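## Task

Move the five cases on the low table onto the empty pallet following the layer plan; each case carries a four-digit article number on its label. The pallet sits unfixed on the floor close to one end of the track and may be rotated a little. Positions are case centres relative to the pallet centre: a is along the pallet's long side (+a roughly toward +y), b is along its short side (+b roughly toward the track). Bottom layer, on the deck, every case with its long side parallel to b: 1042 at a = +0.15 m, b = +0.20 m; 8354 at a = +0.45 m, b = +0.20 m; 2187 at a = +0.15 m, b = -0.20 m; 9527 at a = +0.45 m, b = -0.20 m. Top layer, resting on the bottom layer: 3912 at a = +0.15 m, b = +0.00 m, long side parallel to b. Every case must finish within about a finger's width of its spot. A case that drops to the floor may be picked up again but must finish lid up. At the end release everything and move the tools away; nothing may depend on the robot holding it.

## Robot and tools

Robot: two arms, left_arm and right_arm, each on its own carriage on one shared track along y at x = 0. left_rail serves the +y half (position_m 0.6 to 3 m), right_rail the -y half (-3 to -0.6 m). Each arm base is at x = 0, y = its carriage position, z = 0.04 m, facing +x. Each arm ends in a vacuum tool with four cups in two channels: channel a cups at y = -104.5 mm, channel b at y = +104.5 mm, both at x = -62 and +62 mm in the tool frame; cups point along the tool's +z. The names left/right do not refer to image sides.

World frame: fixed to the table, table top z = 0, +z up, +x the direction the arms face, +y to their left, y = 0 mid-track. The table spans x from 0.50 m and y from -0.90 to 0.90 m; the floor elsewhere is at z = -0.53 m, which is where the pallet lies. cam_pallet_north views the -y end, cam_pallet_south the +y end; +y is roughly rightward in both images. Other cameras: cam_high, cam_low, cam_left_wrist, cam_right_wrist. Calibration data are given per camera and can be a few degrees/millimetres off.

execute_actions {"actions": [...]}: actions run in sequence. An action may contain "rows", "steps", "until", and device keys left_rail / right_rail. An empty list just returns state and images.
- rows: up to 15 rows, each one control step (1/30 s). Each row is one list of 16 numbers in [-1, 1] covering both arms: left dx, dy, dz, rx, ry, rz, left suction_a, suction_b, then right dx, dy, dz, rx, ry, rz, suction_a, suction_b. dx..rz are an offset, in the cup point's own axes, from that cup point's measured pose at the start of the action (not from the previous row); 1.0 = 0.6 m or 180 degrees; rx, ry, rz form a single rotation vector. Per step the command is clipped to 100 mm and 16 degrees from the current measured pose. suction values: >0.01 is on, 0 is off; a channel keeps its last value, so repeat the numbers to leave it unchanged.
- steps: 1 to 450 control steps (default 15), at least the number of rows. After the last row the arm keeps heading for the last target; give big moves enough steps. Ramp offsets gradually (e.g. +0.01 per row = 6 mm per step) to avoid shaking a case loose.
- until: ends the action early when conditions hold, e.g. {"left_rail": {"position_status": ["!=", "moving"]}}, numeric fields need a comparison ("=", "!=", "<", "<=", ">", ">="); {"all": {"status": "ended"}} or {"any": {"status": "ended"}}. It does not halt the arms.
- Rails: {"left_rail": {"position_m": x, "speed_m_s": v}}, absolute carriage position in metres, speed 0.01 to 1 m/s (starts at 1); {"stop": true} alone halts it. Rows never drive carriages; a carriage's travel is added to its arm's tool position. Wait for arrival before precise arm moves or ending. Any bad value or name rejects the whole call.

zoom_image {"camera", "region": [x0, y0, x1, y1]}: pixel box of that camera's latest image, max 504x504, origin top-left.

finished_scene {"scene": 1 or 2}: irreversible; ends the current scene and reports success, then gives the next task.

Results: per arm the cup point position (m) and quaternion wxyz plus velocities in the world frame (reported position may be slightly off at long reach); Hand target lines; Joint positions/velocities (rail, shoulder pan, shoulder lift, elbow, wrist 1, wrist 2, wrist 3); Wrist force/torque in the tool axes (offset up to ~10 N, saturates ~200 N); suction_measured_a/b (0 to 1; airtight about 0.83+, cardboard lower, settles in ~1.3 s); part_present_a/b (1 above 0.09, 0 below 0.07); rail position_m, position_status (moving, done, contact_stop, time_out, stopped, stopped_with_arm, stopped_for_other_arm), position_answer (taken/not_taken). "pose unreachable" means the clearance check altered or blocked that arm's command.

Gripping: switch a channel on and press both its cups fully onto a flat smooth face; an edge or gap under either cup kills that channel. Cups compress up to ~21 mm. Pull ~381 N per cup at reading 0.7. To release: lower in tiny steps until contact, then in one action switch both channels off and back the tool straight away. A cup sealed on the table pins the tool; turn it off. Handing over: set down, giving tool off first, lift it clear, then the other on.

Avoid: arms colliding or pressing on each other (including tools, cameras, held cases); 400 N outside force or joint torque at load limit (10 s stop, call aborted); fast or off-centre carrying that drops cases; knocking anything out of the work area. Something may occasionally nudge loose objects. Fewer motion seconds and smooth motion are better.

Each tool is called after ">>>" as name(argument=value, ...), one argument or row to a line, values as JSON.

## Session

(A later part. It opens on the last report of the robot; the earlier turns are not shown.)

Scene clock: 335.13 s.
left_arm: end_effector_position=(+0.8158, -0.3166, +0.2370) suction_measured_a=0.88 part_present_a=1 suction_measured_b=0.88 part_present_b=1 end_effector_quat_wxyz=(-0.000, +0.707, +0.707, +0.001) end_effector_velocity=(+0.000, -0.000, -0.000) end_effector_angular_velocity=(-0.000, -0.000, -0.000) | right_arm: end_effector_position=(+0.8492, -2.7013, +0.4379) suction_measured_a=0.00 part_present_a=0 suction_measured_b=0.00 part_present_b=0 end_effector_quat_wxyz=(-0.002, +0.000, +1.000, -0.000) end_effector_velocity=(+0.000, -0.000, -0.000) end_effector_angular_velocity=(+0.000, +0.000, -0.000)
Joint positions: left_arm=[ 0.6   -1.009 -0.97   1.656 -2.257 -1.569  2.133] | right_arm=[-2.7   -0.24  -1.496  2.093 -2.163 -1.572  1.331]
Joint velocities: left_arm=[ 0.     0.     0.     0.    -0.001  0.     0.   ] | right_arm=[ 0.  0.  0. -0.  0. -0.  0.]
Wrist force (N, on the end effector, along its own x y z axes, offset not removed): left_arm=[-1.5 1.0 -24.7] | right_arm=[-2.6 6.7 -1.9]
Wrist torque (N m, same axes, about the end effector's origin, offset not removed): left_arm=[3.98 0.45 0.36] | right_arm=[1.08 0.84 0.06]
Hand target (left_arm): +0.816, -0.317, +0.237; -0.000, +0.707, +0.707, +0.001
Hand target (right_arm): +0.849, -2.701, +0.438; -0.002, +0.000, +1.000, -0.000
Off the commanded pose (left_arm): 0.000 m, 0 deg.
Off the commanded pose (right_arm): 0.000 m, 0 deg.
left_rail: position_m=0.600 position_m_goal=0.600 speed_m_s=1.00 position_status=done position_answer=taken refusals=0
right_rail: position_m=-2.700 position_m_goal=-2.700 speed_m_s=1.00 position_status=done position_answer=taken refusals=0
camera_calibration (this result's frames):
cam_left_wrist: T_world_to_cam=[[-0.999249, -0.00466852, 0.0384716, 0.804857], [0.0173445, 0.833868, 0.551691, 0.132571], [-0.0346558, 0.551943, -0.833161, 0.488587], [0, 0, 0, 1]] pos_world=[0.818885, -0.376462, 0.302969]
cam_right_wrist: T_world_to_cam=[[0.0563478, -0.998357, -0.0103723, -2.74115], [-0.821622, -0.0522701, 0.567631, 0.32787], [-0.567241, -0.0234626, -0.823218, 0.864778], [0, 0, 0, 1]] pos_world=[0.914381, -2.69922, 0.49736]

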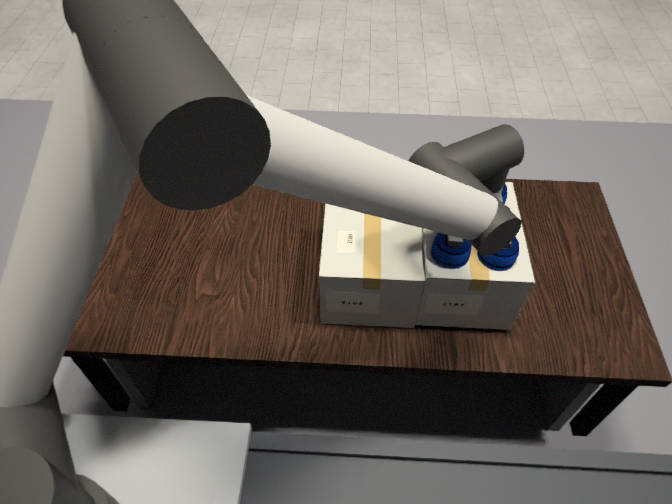

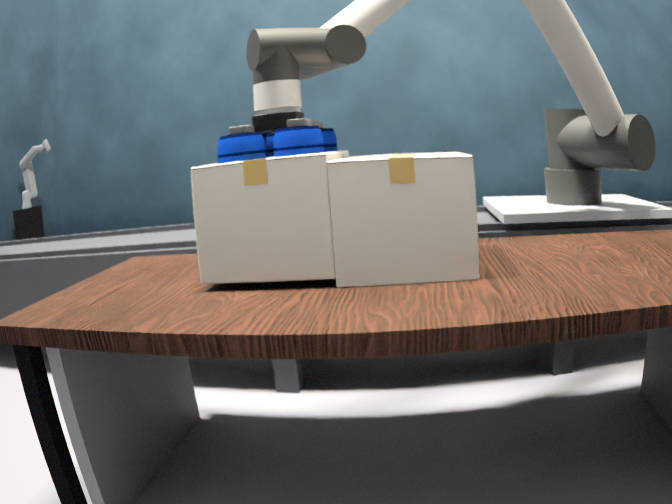

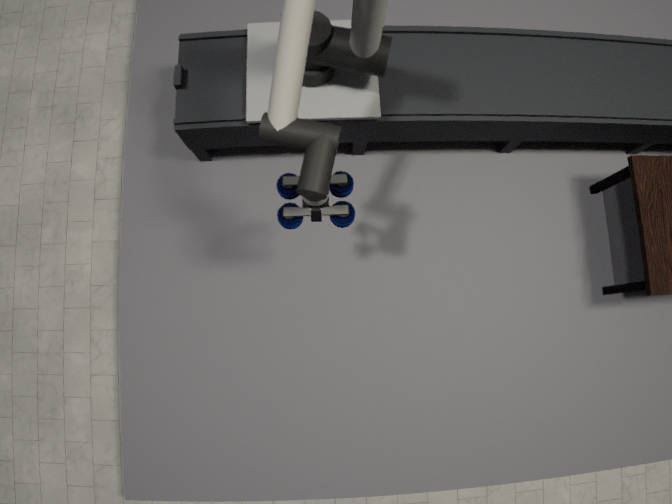

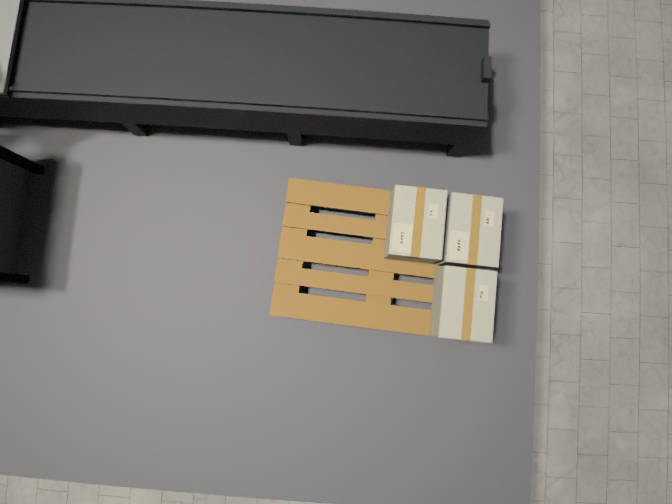

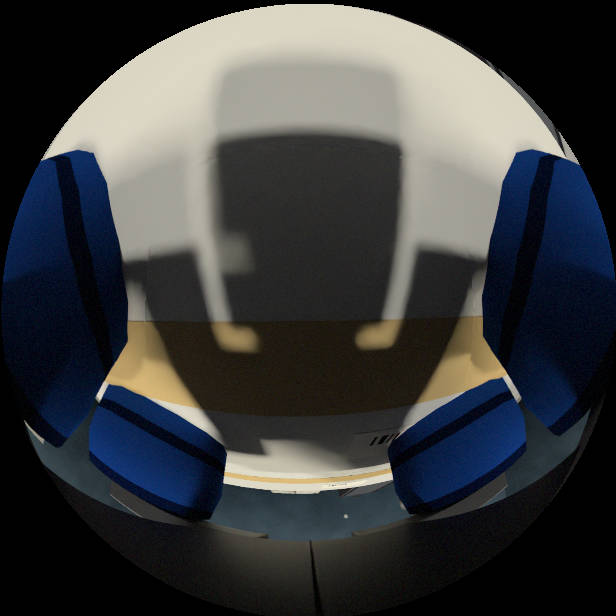

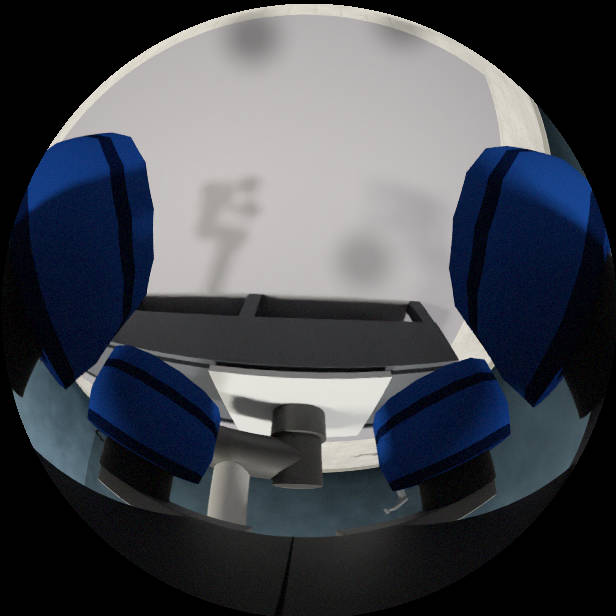

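>>> execute_actions(
  actions=[
    {"rows":[[0,0,-0.01,0,0,0,1,1,0,0,0,0,0,0,0,0],[0,0,-0.025,0,0,0,1,1,0,0,0,0,0,0,0,0],[0,0,-0.045,0,0,0,1,1,0,0,0,0,0,0,0,0],[0,0,-0.07,0,0,0,1,1,0,0,0,0,0,0,0,0],[0,0,-0.1,0,0,0,1,1,0,0,0,0,0,0,0,0],[0,0,-0.135,0,0,0,1,1,0,0,0,0,0,0,0,0],[0,0,-0.17,0,0,0,1,1,0,0,0,0,0,0,0,0],[0,0,-0.21,0,0,0,1,1,0,0,0,0,0,0,0,0],[0,0,-0.25,0,0,0,1,1,0,0,0,0,0,0,0,0],[0,0,-0.29,0,0,0,1,1,0,0,0,0,0,0,0,0],[0,0,-0.33,0,0,0,1,1,0,0,0,0,0,0,0,0],[0,0,-0.37,0,0,0,1,1,0,0,0,0,0,0,0,0],[0,0,-0.41,0,0,0,1,1,0,0,0,0,0,0,0,0],[0,0,-0.44,0,0,0,1,1,0,0,0,0,0,0,0,0],[0,0,-0.46,0,0,0,1,1,0,0,0,0,0,0,0,0]],"steps":26},
    {"rows":[[0.06,0.03,0,0,0,0,1,1,0,0,0,0,0,0,0,0],[0.15,0.08,0,0,0,0,1,1,0,0,0,0,0,0,0,0],[0.3,0.16,0,0,0,0,1,1,0,0,0,0,0,0,0,0],[0.6,0.3,0,0,0,0,1,1,0,0,0,0,0,0,0,0],[0.95,0.4,0,0,0,0,1,1,0,0,0,0,0,0,0,0]],"steps":40,"left_rail":{"position_m":3.0}},
    {"rows":[[0.2,0.1,0.2,0,0,0.005,1,1,0,0,0,0,0,0,0,0],[0.5,0.2,0.5,0,0,0.01,1,1,0,0,0,0,0,0,0,0],[0.75,0.27,0.8,0,0,0.0135,1,1,0,0,0,0,0,0,0,0]],"steps":60,"until":{"left_rail":{"position_status":["!=","moving"]}}},
  ],
)

Scene clock: 356.70 s.
left_arm: end_effector_position=(+1.2177, +3.1019, +0.0334) suction_measured_a=0.90 part_present_a=1 suction_measured_b=0.90 part_present_b=1 end_effector_quat_wxyz=(+0.001, +0.722, +0.692, +0.000) end_effector_velocity=(+0.001, -0.005, -0.001) end_effector_angular_velocity=(-0.008, -0.000, -0.003) | right_arm: end_effector_position=(+0.8492, -2.7013, +0.4379) suction_measured_a=0.00 part_present_a=0 suction_measured_b=0.00 part_present_b=0 end_effector_quat_wxyz=(-0.002, +0.000, +1.000, -0.000) end_effector_velocity=(-0.000, +0.000, +0.000) end_effector_angular_velocity=(-0.000, -0.000, +0.000)
Joint positions: left_arm=[ 3.    -0.082 -0.804  1.714 -2.483 -1.571  3.102] | right_arm=[-2.7   -0.24  -1.496  2.093 -2.163 -1.572  1.331]
Joint velocities: left_arm=[ 0.    -0.002  0.001 -0.001 -0.001 -0.008  0.001] | right_arm=[ 0.  0. -0.  0. -0. -0.  0.]
Wrist force (N, on the end effector, along its own x y z axes, offset not removed): left_arm=[-5.1 4.9 -19.4] | right_arm=[3.2 -5.3 -1.8]
Wrist torque (N m, same axes, about the end effector's origin, offset not removed): left_arm=[4.02 0.59 0.17] | right_arm=[-0.39 0.37 -0.09]
Hand target (left_arm): +1.218, +3.102, +0.033; +0.001, +0.722, +0.692, +0.000
Hand target (right_arm): +0.849, -2.701, +0.438; -0.002, +0.000, +1.000, -0.000
Off the commanded pose (left_arm): 0.001 m, 0 deg.
Off the commanded pose (right_arm): 0.000 m, 0 deg.
left_rail: position_m=3.000 position_m_goal=3.000 speed_m_s=1.00 position_status=done position_answer=taken refusals=0
right_rail: position_m=-2.700 position_m_goal=-2.700 speed_m_s=1.00 position_status=done position_answer=taken refusals=0
camera_calibration (this result's frames):
cam_left_wrist: T_world_to_cam=[[-0.998549, 0.0378723, 0.038276, 1.09742], [0.0526947, 0.833507, 0.54999, -2.65453], [-0.0110739, 0.551209, -0.834293, -1.58038], [0, 0, 0, 1]] pos_world=[1.2182, 3.04213, 0.0994646]
cam_right_wrist: T_world_to_cam=[[0.0563476, -0.998357, -0.0103724, -2.74115], [-0.821622, -0.05227, 0.567631, 0.32787], [-0.567241, -0.0234625, -0.823218, 0.864779], [0, 0, 0, 1]] pos_world=[0.914381, -2.69922, 0.49736]

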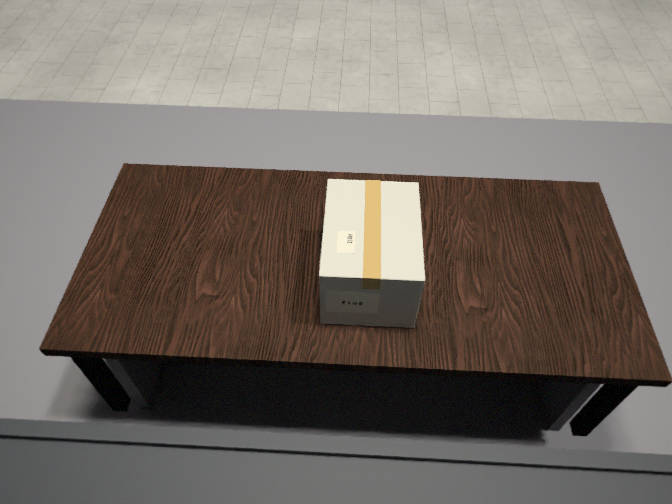

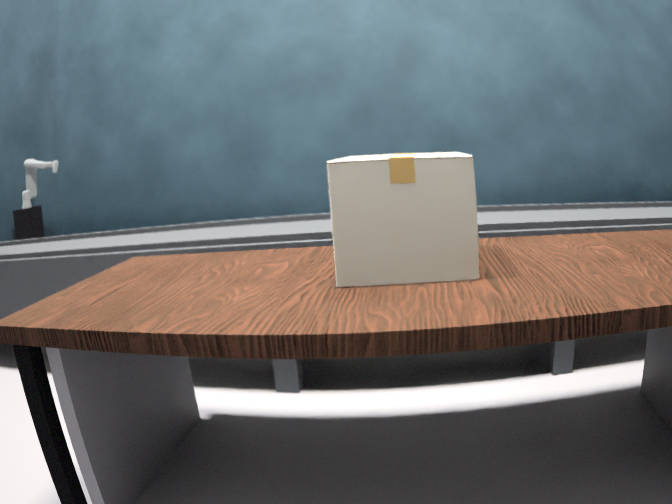

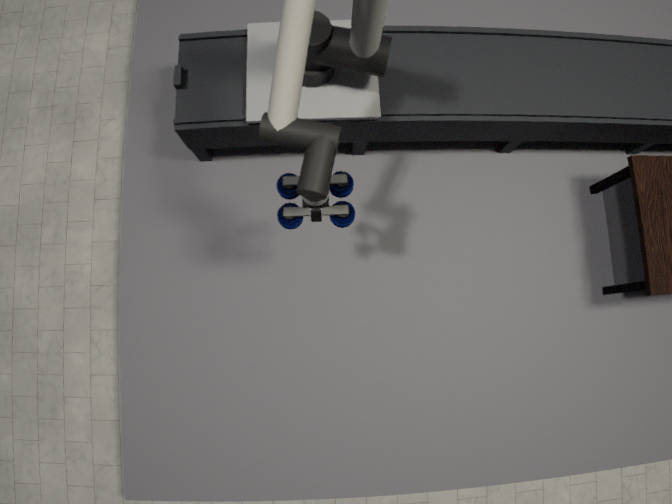

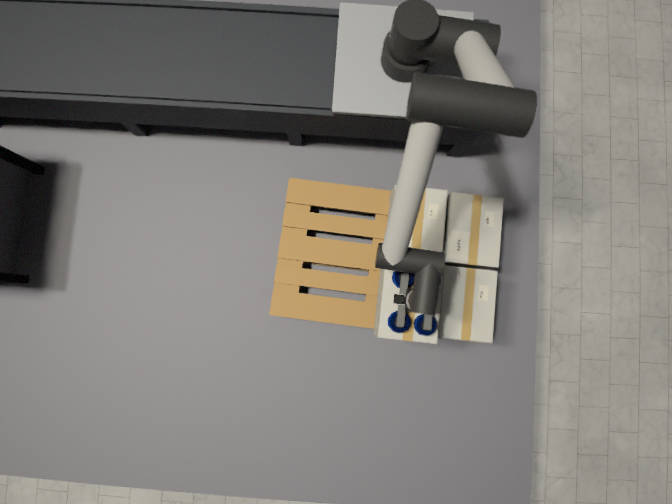

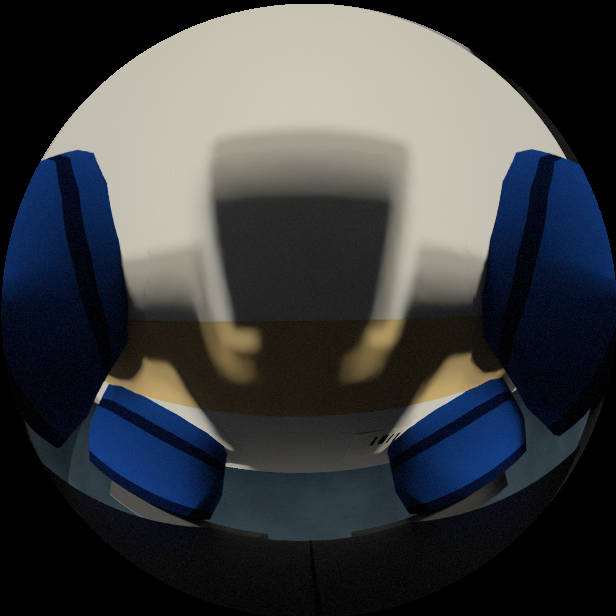

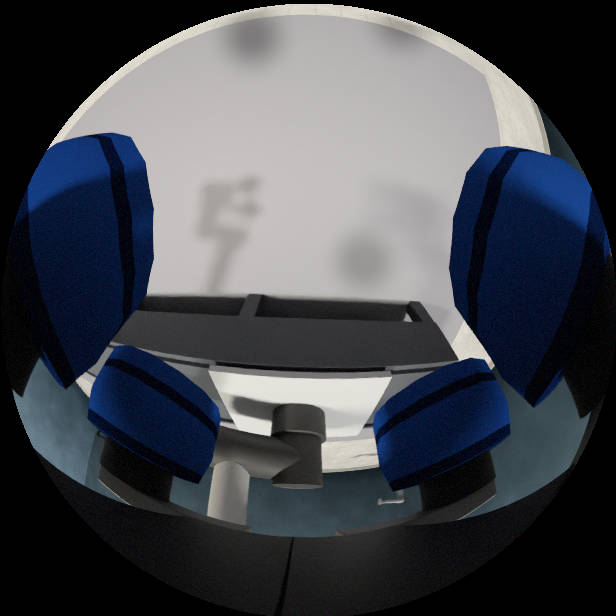

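>>> execute_actions(
  actions=[
    {"rows":[[0.005,-0.004,0.04,0,0,0,1,1,0,0,0,0,0,0,0,0],[0.012,-0.008,0.1,0,0,0,1,1,0,0,0,0,0,0,0,0],[0.02,-0.013,0.18,0,0,0,1,1,0,0,0,0,0,0,0,0],[0.028,-0.018,0.25,0,0,0,1,1,0,0,0,0,0,0,0,0],[0.03,-0.02,0.31,0,0,0,1,1,0,0,0,0,0,0,0,0]],"steps":23},
  ],
)

>>> zoom_image(
  camera="cam_pallet_south",
  region=[330, 230, 470, 360],
)

Scene clock: 361.90 s.
left_arm: end_effector_position=(+1.2069, +3.1204, -0.1521) suction_measured_a=0.90 part_present_a=1 suction_measured_b=0.90 part_present_b=1 end_effector_quat_wxyz=(+0.001, +0.722, +0.692, +0.000) end_effector_velocity=(+0.000, +0.000, -0.003) end_effector_angular_velocity=(-0.000, +0.000, -0.000) | right_arm: end_effector_position=(+0.8492, -2.7013, +0.4379) suction_measured_a=0.00 part_present_a=0 suction_measured_b=0.00 part_present_b=0 end_effector_quat_wxyz=(-0.002, +0.000, +1.000, -0.000) end_effector_velocity=(+0.000, -0.000, -0.000) end_effector_angular_velocity=(+0.000, +0.000, -0.000)
Joint positions: left_arm=[ 3.    -0.067 -0.626  1.715 -2.661 -1.571  3.117] | right_arm=[-2.7   -0.24  -1.496  2.093 -2.163 -1.572  1.331]
Joint velocities: left_arm=[ 0.     0.     0.004 -0.002 -0.002 -0.     0.   ] | right_arm=[ 0. -0.  0. -0.  0. -0.  0.]
Wrist force (N, on the end effector, along its own x y z axes, offset not removed): left_arm=[-0.6 7.8 -24.1] | right_arm=[0.1 0.8 -2.1]
Wrist torque (N m, same axes, about the end effector's origin, offset not removed): left_arm=[4.54 0.51 0.02] | right_arm=[0.35 0.65 -0.03]
Hand target (left_arm): +1.207, +3.120, -0.153; +0.001, +0.722, +0.692, +0.000
Hand target (right_arm): +0.849, -2.701, +0.438; -0.002, +0.000, +1.000, -0.000
Off the commanded pose (left_arm): 0.001 m, 0 deg.
Off the commanded pose (right_arm): 0.000 m, 0 deg.
left_rail: position_m=3.000 position_m_goal=3.000 speed_m_s=1.00 position_status=done position_answer=taken refusals=0
right_rail: position_m=-2.700 position_m_goal=-2.700 speed_m_s=1.00 position_status=done position_answer=taken refusals=0
camera_calibration (this result's frames):
cam_left_wrist: T_world_to_cam=[[-0.998555, 0.037879, 0.0381325, 1.09297], [0.052621, 0.833519, 0.54998, -2.56727], [-0.0109515, 0.551191, -0.834307, -1.74554], [0, 0, 0, 1]] pos_world=[1.20737, 3.06059, -0.0860481]
cam_right_wrist: T_world_to_cam=[[0.0563478, -0.998357, -0.0103723, -2.74115], [-0.821622, -0.0522701, 0.567631, 0.32787], [-0.567241, -0.0234626, -0.823218, 0.864778], [0, 0, 0, 1]] pos_world=[0.914381, -2.69922, 0.49736]

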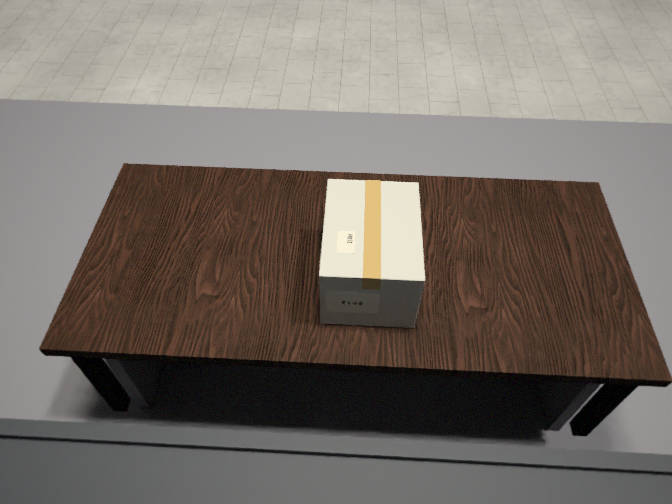

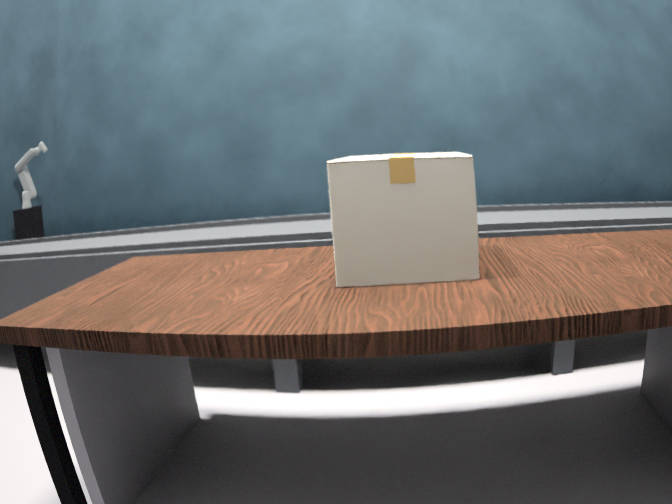

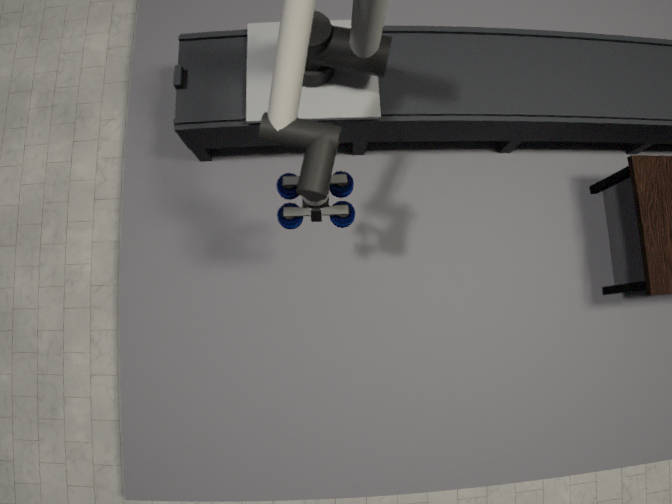

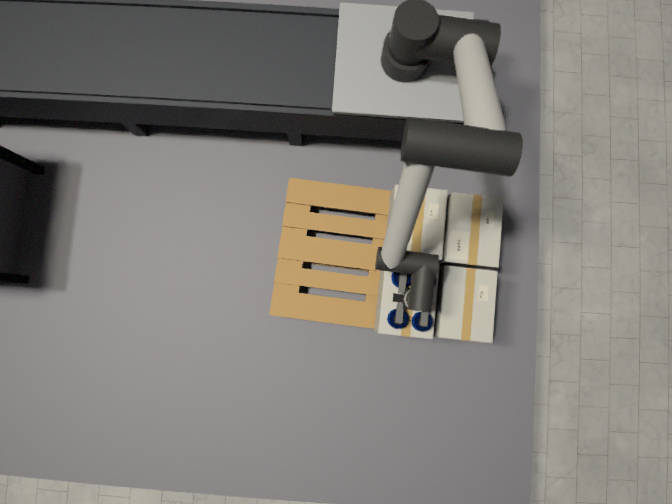

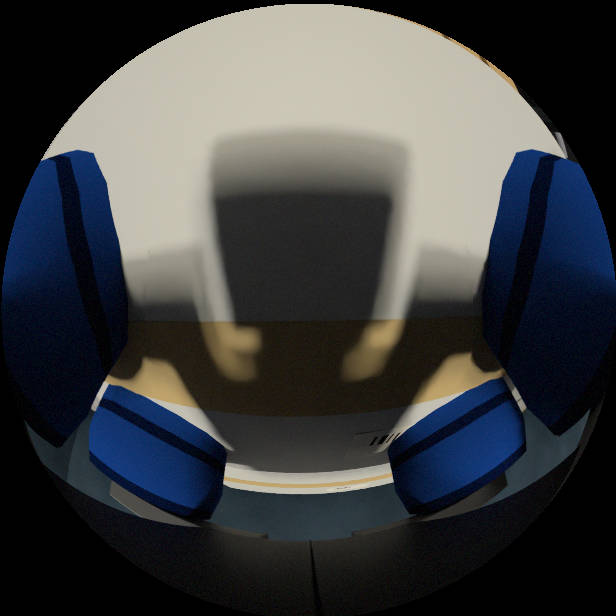

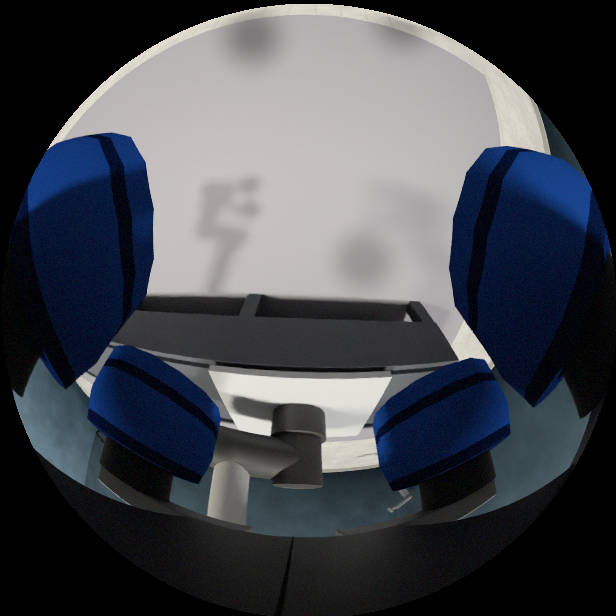

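Region (330, 230, 470, 360) of cam_pallet_south's 672x504 image, scaled by 3.600, with more detail than that image has; it fills the top 468 rows of this view, and the rest is white.

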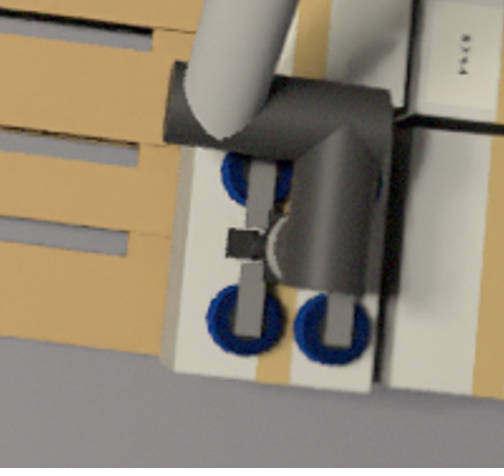

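>>> execute_actions(
  actions=[
    {"rows":[[0.005,-0.006,0.002,0,0,0,1,1,0,0,0,0,0,0,0,0],[0.01,-0.012,0.005,0,0,0,1,1,0,0,0,0,0,0,0,0],[0.015,-0.018,0.008,0,0,0,1,1,0,0,0,0,0,0,0,0],[0.02,-0.024,0.01,0,0,0,1,1,0,0,0,0,0,0,0,0]],"steps":13},
  ],
)

>>> zoom_image(
  camera="cam_pallet_south",
  region=[330, 230, 470, 360],
)

Scene clock: 369.30 s.
left_arm: end_effector_position=(+1.1933, +3.1327, -0.1581) suction_measured_a=0.90 part_present_a=1 suction_measured_b=0.90 part_present_b=1 end_effector_quat_wxyz=(+0.001, +0.722, +0.692, +0.000) end_effector_velocity=(-0.004, +0.003, -0.001) end_effector_angular_velocity=(-0.000, -0.001, -0.000) | right_arm: end_effector_position=(+0.8492, -2.7013, +0.4379) suction_measured_a=0.00 part_present_a=0 suction_measured_b=0.00 part_present_b=0 end_effector_quat_wxyz=(-0.002, +0.000, +1.000, -0.000) end_effector_velocity=(+0.000, +0.000, +0.000) end_effector_angular_velocity=(+0.000, -0.000, +0.000)
Joint positions: left_arm=[ 3.    -0.057 -0.627  1.734 -2.68  -1.571  3.127] | right_arm=[-2.7   -0.24  -1.496  2.093 -2.163 -1.572  1.331]
Joint velocities: left_arm=[ 0.     0.003 -0.001  0.005 -0.006  0.     0.003] | right_arm=[ 0. -0. -0. -0. -0.  0. -0.]
Wrist force (N, on the end effector, along its own x y z axes, offset not removed): left_arm=[1.0 1.8 -28.2] | right_arm=[-9.4 2.1 -1.4]
Wrist torque (N m, same axes, about the end effector's origin, offset not removed): left_arm=[3.89 0.27 0.07] | right_arm=[0.62 2.03 -0.06]
Hand target (left_arm): +1.193, +3.133, -0.158; +0.001, +0.722, +0.692, +0.000
Hand target (right_arm): +0.849, -2.701, +0.438; -0.002, +0.000, +1.000, -0.000
Off the commanded pose (left_arm): 0.000 m, 0 deg.
Off the commanded pose (right_arm): 0.000 m, 0 deg.
left_rail: position_m=3.000 position_m_goal=3.000 speed_m_s=1.00 position_status=done position_answer=taken refusals=0
right_rail: position_m=-2.700 position_m_goal=-2.700 speed_m_s=1.00 position_status=done position_answer=taken refusals=0
camera_calibration (this result's frames):
cam_left_wrist: T_world_to_cam=[[-0.998553, 0.0378576, 0.0381909, 1.0793], [0.0526343, 0.833574, 0.549894, -2.57372], [-0.0110173, 0.551109, -0.834361, -1.7571], [0, 0, 0, 1]] pos_world=[1.19384, 3.07288, -0.0920075]
cam_right_wrist: T_world_to_cam=[[0.0563477, -0.998357, -0.0103721, -2.74115], [-0.821622, -0.0522699, 0.567631, 0.32787], [-0.567241, -0.0234627, -0.823218, 0.864778], [0, 0, 0, 1]] pos_world=[0.914381, -2.69922, 0.497359]

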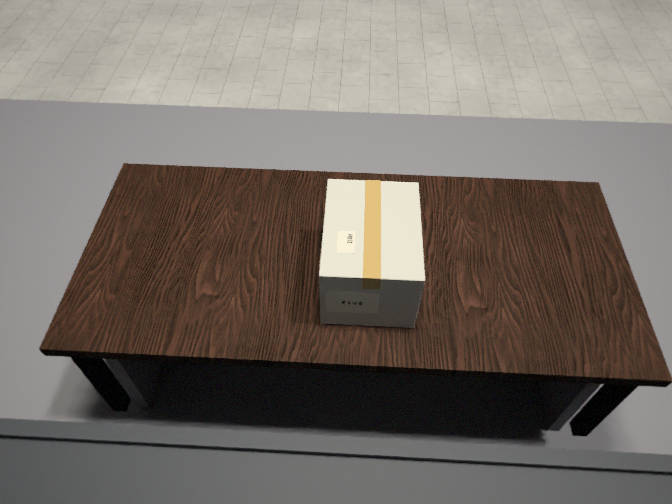

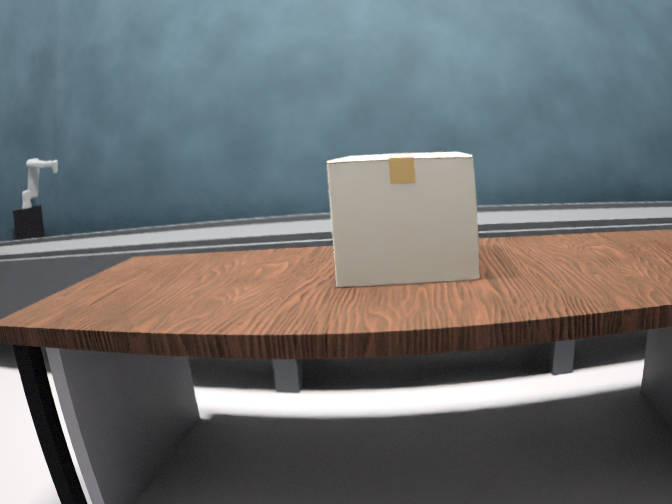

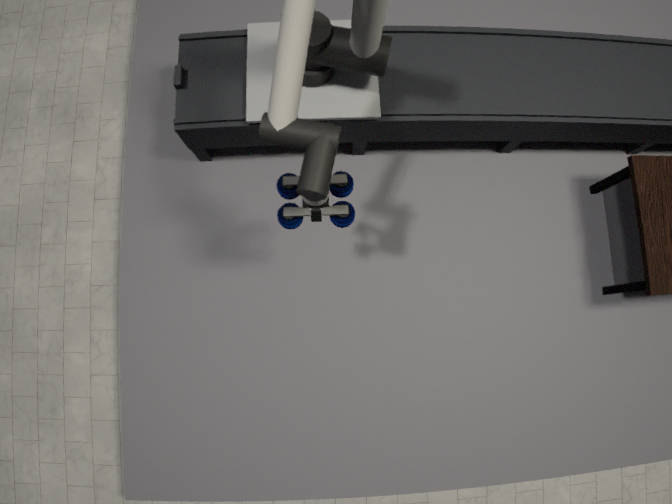

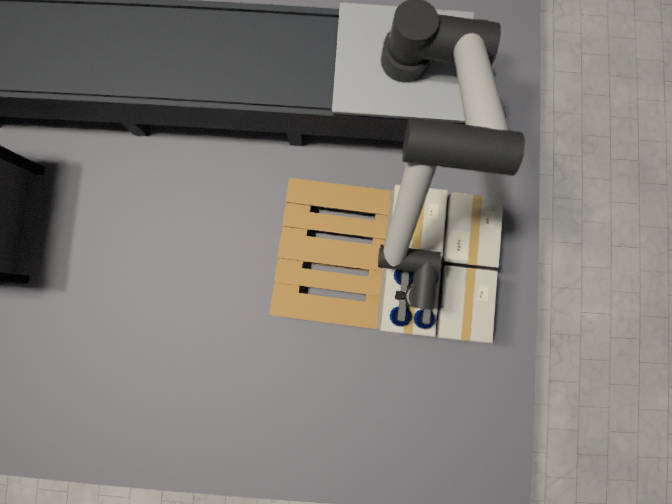

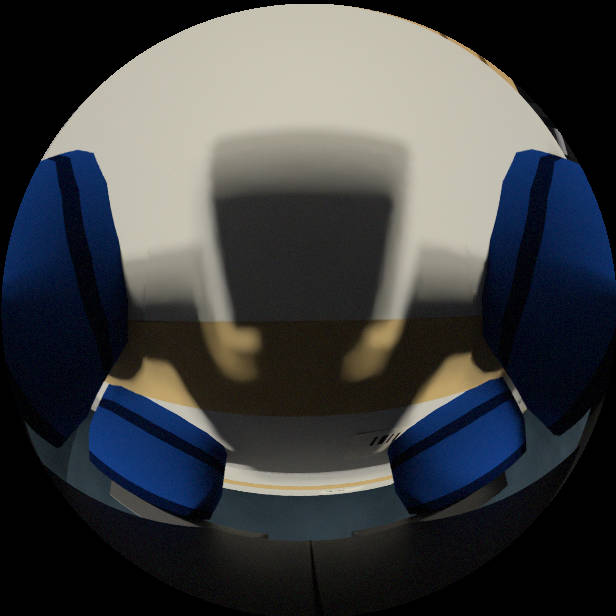

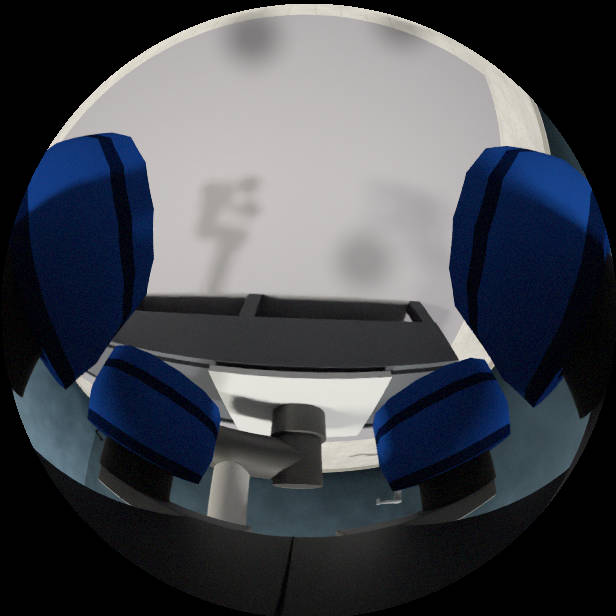

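Region (330, 230, 470, 360) of cam_pallet_south's 672x504 image, scaled by 3.600, with more detail than that image has; it fills the top 468 rows of this view, and the rest is white.

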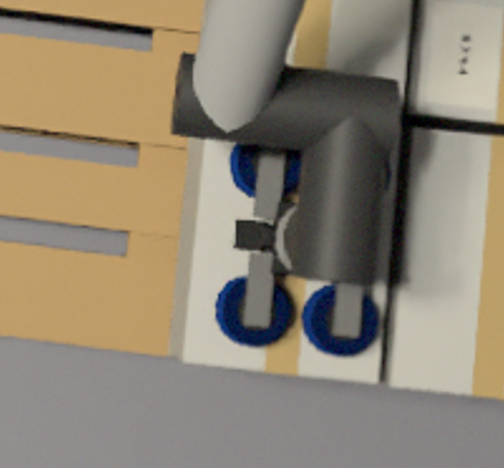

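>>> execute_actions(
  actions=[
    {"rows":[[0,0,0.003,0,0,0,1,1,0,0,0,0,0,0,0,0],[0,0,0.006,0,0,0,1,1,0,0,0,0,0,0,0,0],[0,0,0.008,0,0,0,1,1,0,0,0,0,0,0,0,0]],"steps":10},
    {"rows":[[0,0,-0.002,0,0,0,0,0,0,0,0,0,0,0,0,0],[0,0,-0.005,0,0,0,0,0,0,0,0,0,0,0,0,0],[0,0,-0.008,0,0,0,0,0,0,0,0,0,0,0,0,0],[0,0,-0.011,0,0,0,0,0,0,0,0,0,0,0,0,0],[0,0,-0.014,0,0,0,0,0,0,0,0,0,0,0,0,0],[0,0,-0.017,0,0,0,0,0,0,0,0,0,0,0,0,0],[0,0,-0.02,0,0,0,0,0,0,0,0,0,0,0,0,0],[0,0,-0.024,0,0,0,0,0,0,0,0,0,0,0,0,0],[0,0,-0.028,0,0,0,0,0,0,0,0,0,0,0,0,0],[0,0,-0.034,0,0,0,0,0,0,0,0,0,0,0,0,0],[0,0,-0.04,0,0,0,0,0,0,0,0,0,0,0,0,0],[0,0,-0.05,0,0,0,0,0,0,0,0,0,0,0,0,0],[0,0,-0.07,0,0,0,0,0,0,0,0,0,0,0,0,0],[0,0,-0.1,0,0,0,0,0,0,0,0,0,0,0,0,0]],"steps":19},
    {"rows":[[-0.7,-0.6,-0.94,0,0,-0.0135,0,0,0,0,0,0,0,0,0,0]],"steps":50,"left_rail":{"position_m":0.6}},
    {"rows":[[-0.6,0,0,0,0,0,0,0,0,0,0,0,0,0,0,0]],"steps":60,"until":{"left_rail":{"position_status":["!=","moving"]}}},
  ],
)

Scene clock: 386.80 s.
left_arm: end_effector_position=(+0.8149, -0.0306, +0.4529) suction_measured_a=0.01 part_present_a=0 suction_measured_b=0.01 part_present_b=0 end_effector_quat_wxyz=(+0.000, +0.707, +0.707, +0.001) end_effector_velocity=(+0.000, +0.000, -0.000) end_effector_angular_velocity=(+0.000, -0.000, +0.000) | right_arm: end_effector_position=(+0.8492, -2.7013, +0.4379) suction_measured_a=0.00 part_present_a=0 suction_measured_b=0.00 part_present_b=0 end_effector_quat_wxyz=(-0.002, +0.000, +1.000, -0.000) end_effector_velocity=(-0.000, +0.000, +0.000) end_effector_angular_velocity=(-0.000, -0.000, +0.000)
Joint positions: left_arm=[ 0.6   -0.856 -1.31   1.84  -2.101 -1.569  2.286] | right_arm=[-2.7   -0.24  -1.496  2.093 -2.163 -1.572  1.331]
Joint velocities: left_arm=[ 0. -0. -0. -0.  0.  0. -0.] | right_arm=[ 0.  0. -0. -0. -0.  0. -0.]
Wrist force (N, on the end effector, along its own x y z axes, offset not removed): left_arm=[3.5 3.3 1.0] | right_arm=[-1.1 -1.5 -2.7]
Wrist torque (N m, same axes, about the end effector's origin, offset not removed): left_arm=[0.62 -0.77 0.04] | right_arm=[0.09 0.85 -0.12]
Hand target (left_arm): +0.815, -0.031, +0.453; +0.000, +0.707, +0.707, +0.001
Hand target (right_arm): +0.849, -2.701, +0.438; -0.002, +0.000, +1.000, -0.000
Off the commanded pose (left_arm): 0.000 m, 0 deg.
Off the commanded pose (right_arm): 0.000 m, 0 deg.
left_rail: position_m=0.600 position_m_goal=0.600 speed_m_s=1.00 position_status=done position_answer=taken refusals=0
right_rail: position_m=-2.700 position_m_goal=-2.700 speed_m_s=1.00 position_status=done position_answer=taken refusals=0
camera_calibration (this result's frames):
cam_left_wrist: T_world_to_cam=[[-0.999262, -0.00451466, 0.0381339, 0.797131], [0.0172636, 0.834233, 0.551142, -0.224646], [-0.0343007, 0.551394, -0.83354, 0.510422], [0, 0, 0, 1]] pos_world=[0.81793, -0.0904373, 0.518871]
cam_right_wrist: T_world_to_cam=[[0.0563478, -0.998357, -0.0103724, -2.74115], [-0.821622, -0.0522701, 0.567631, 0.32787], [-0.567241, -0.0234626, -0.823218, 0.864778], [0, 0, 0, 1]] pos_world=[0.914381, -2.69922, 0.49736]

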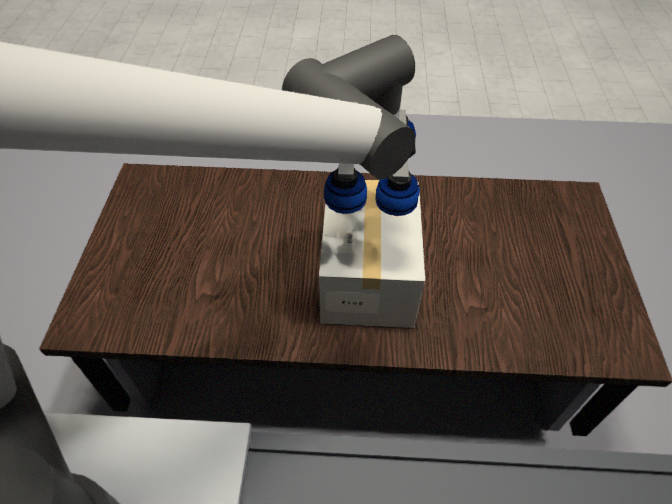

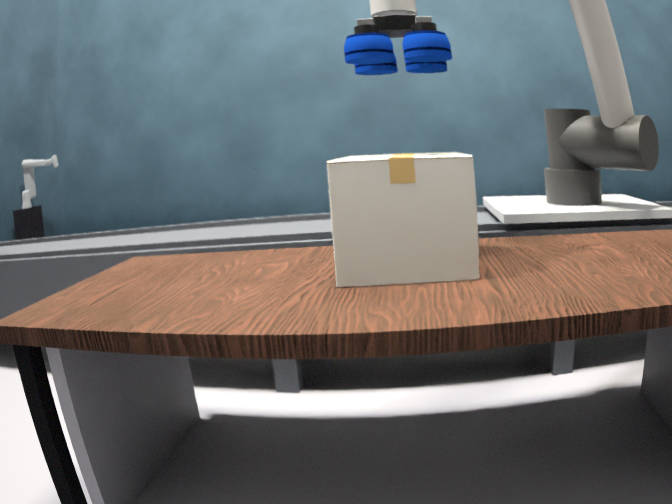

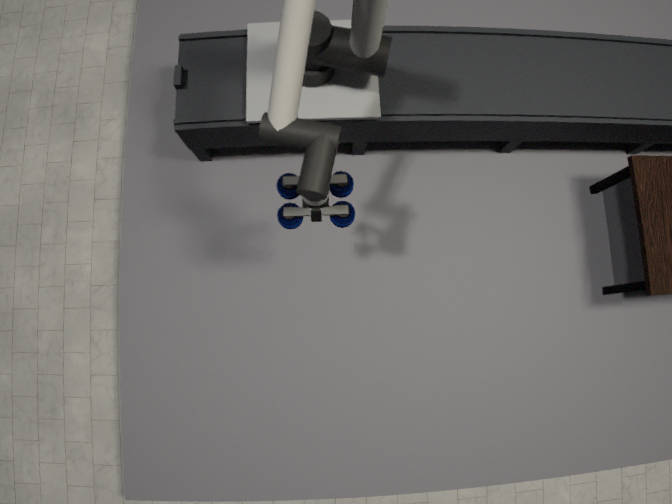

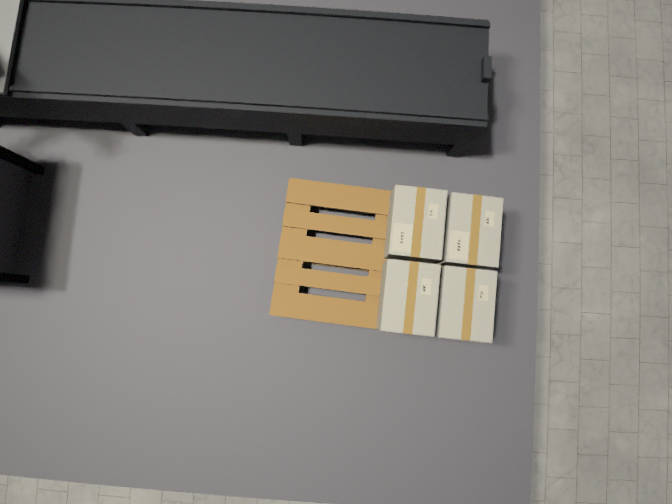

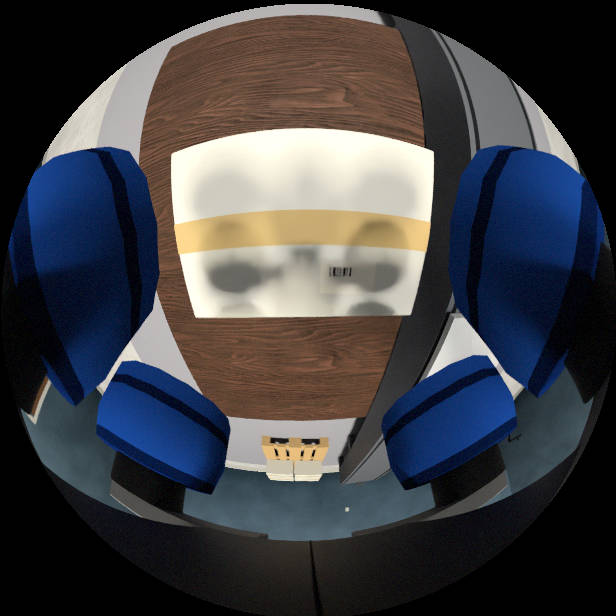

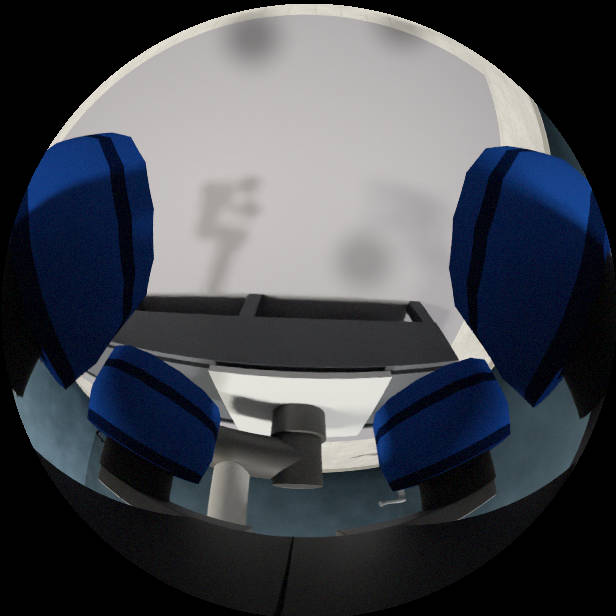

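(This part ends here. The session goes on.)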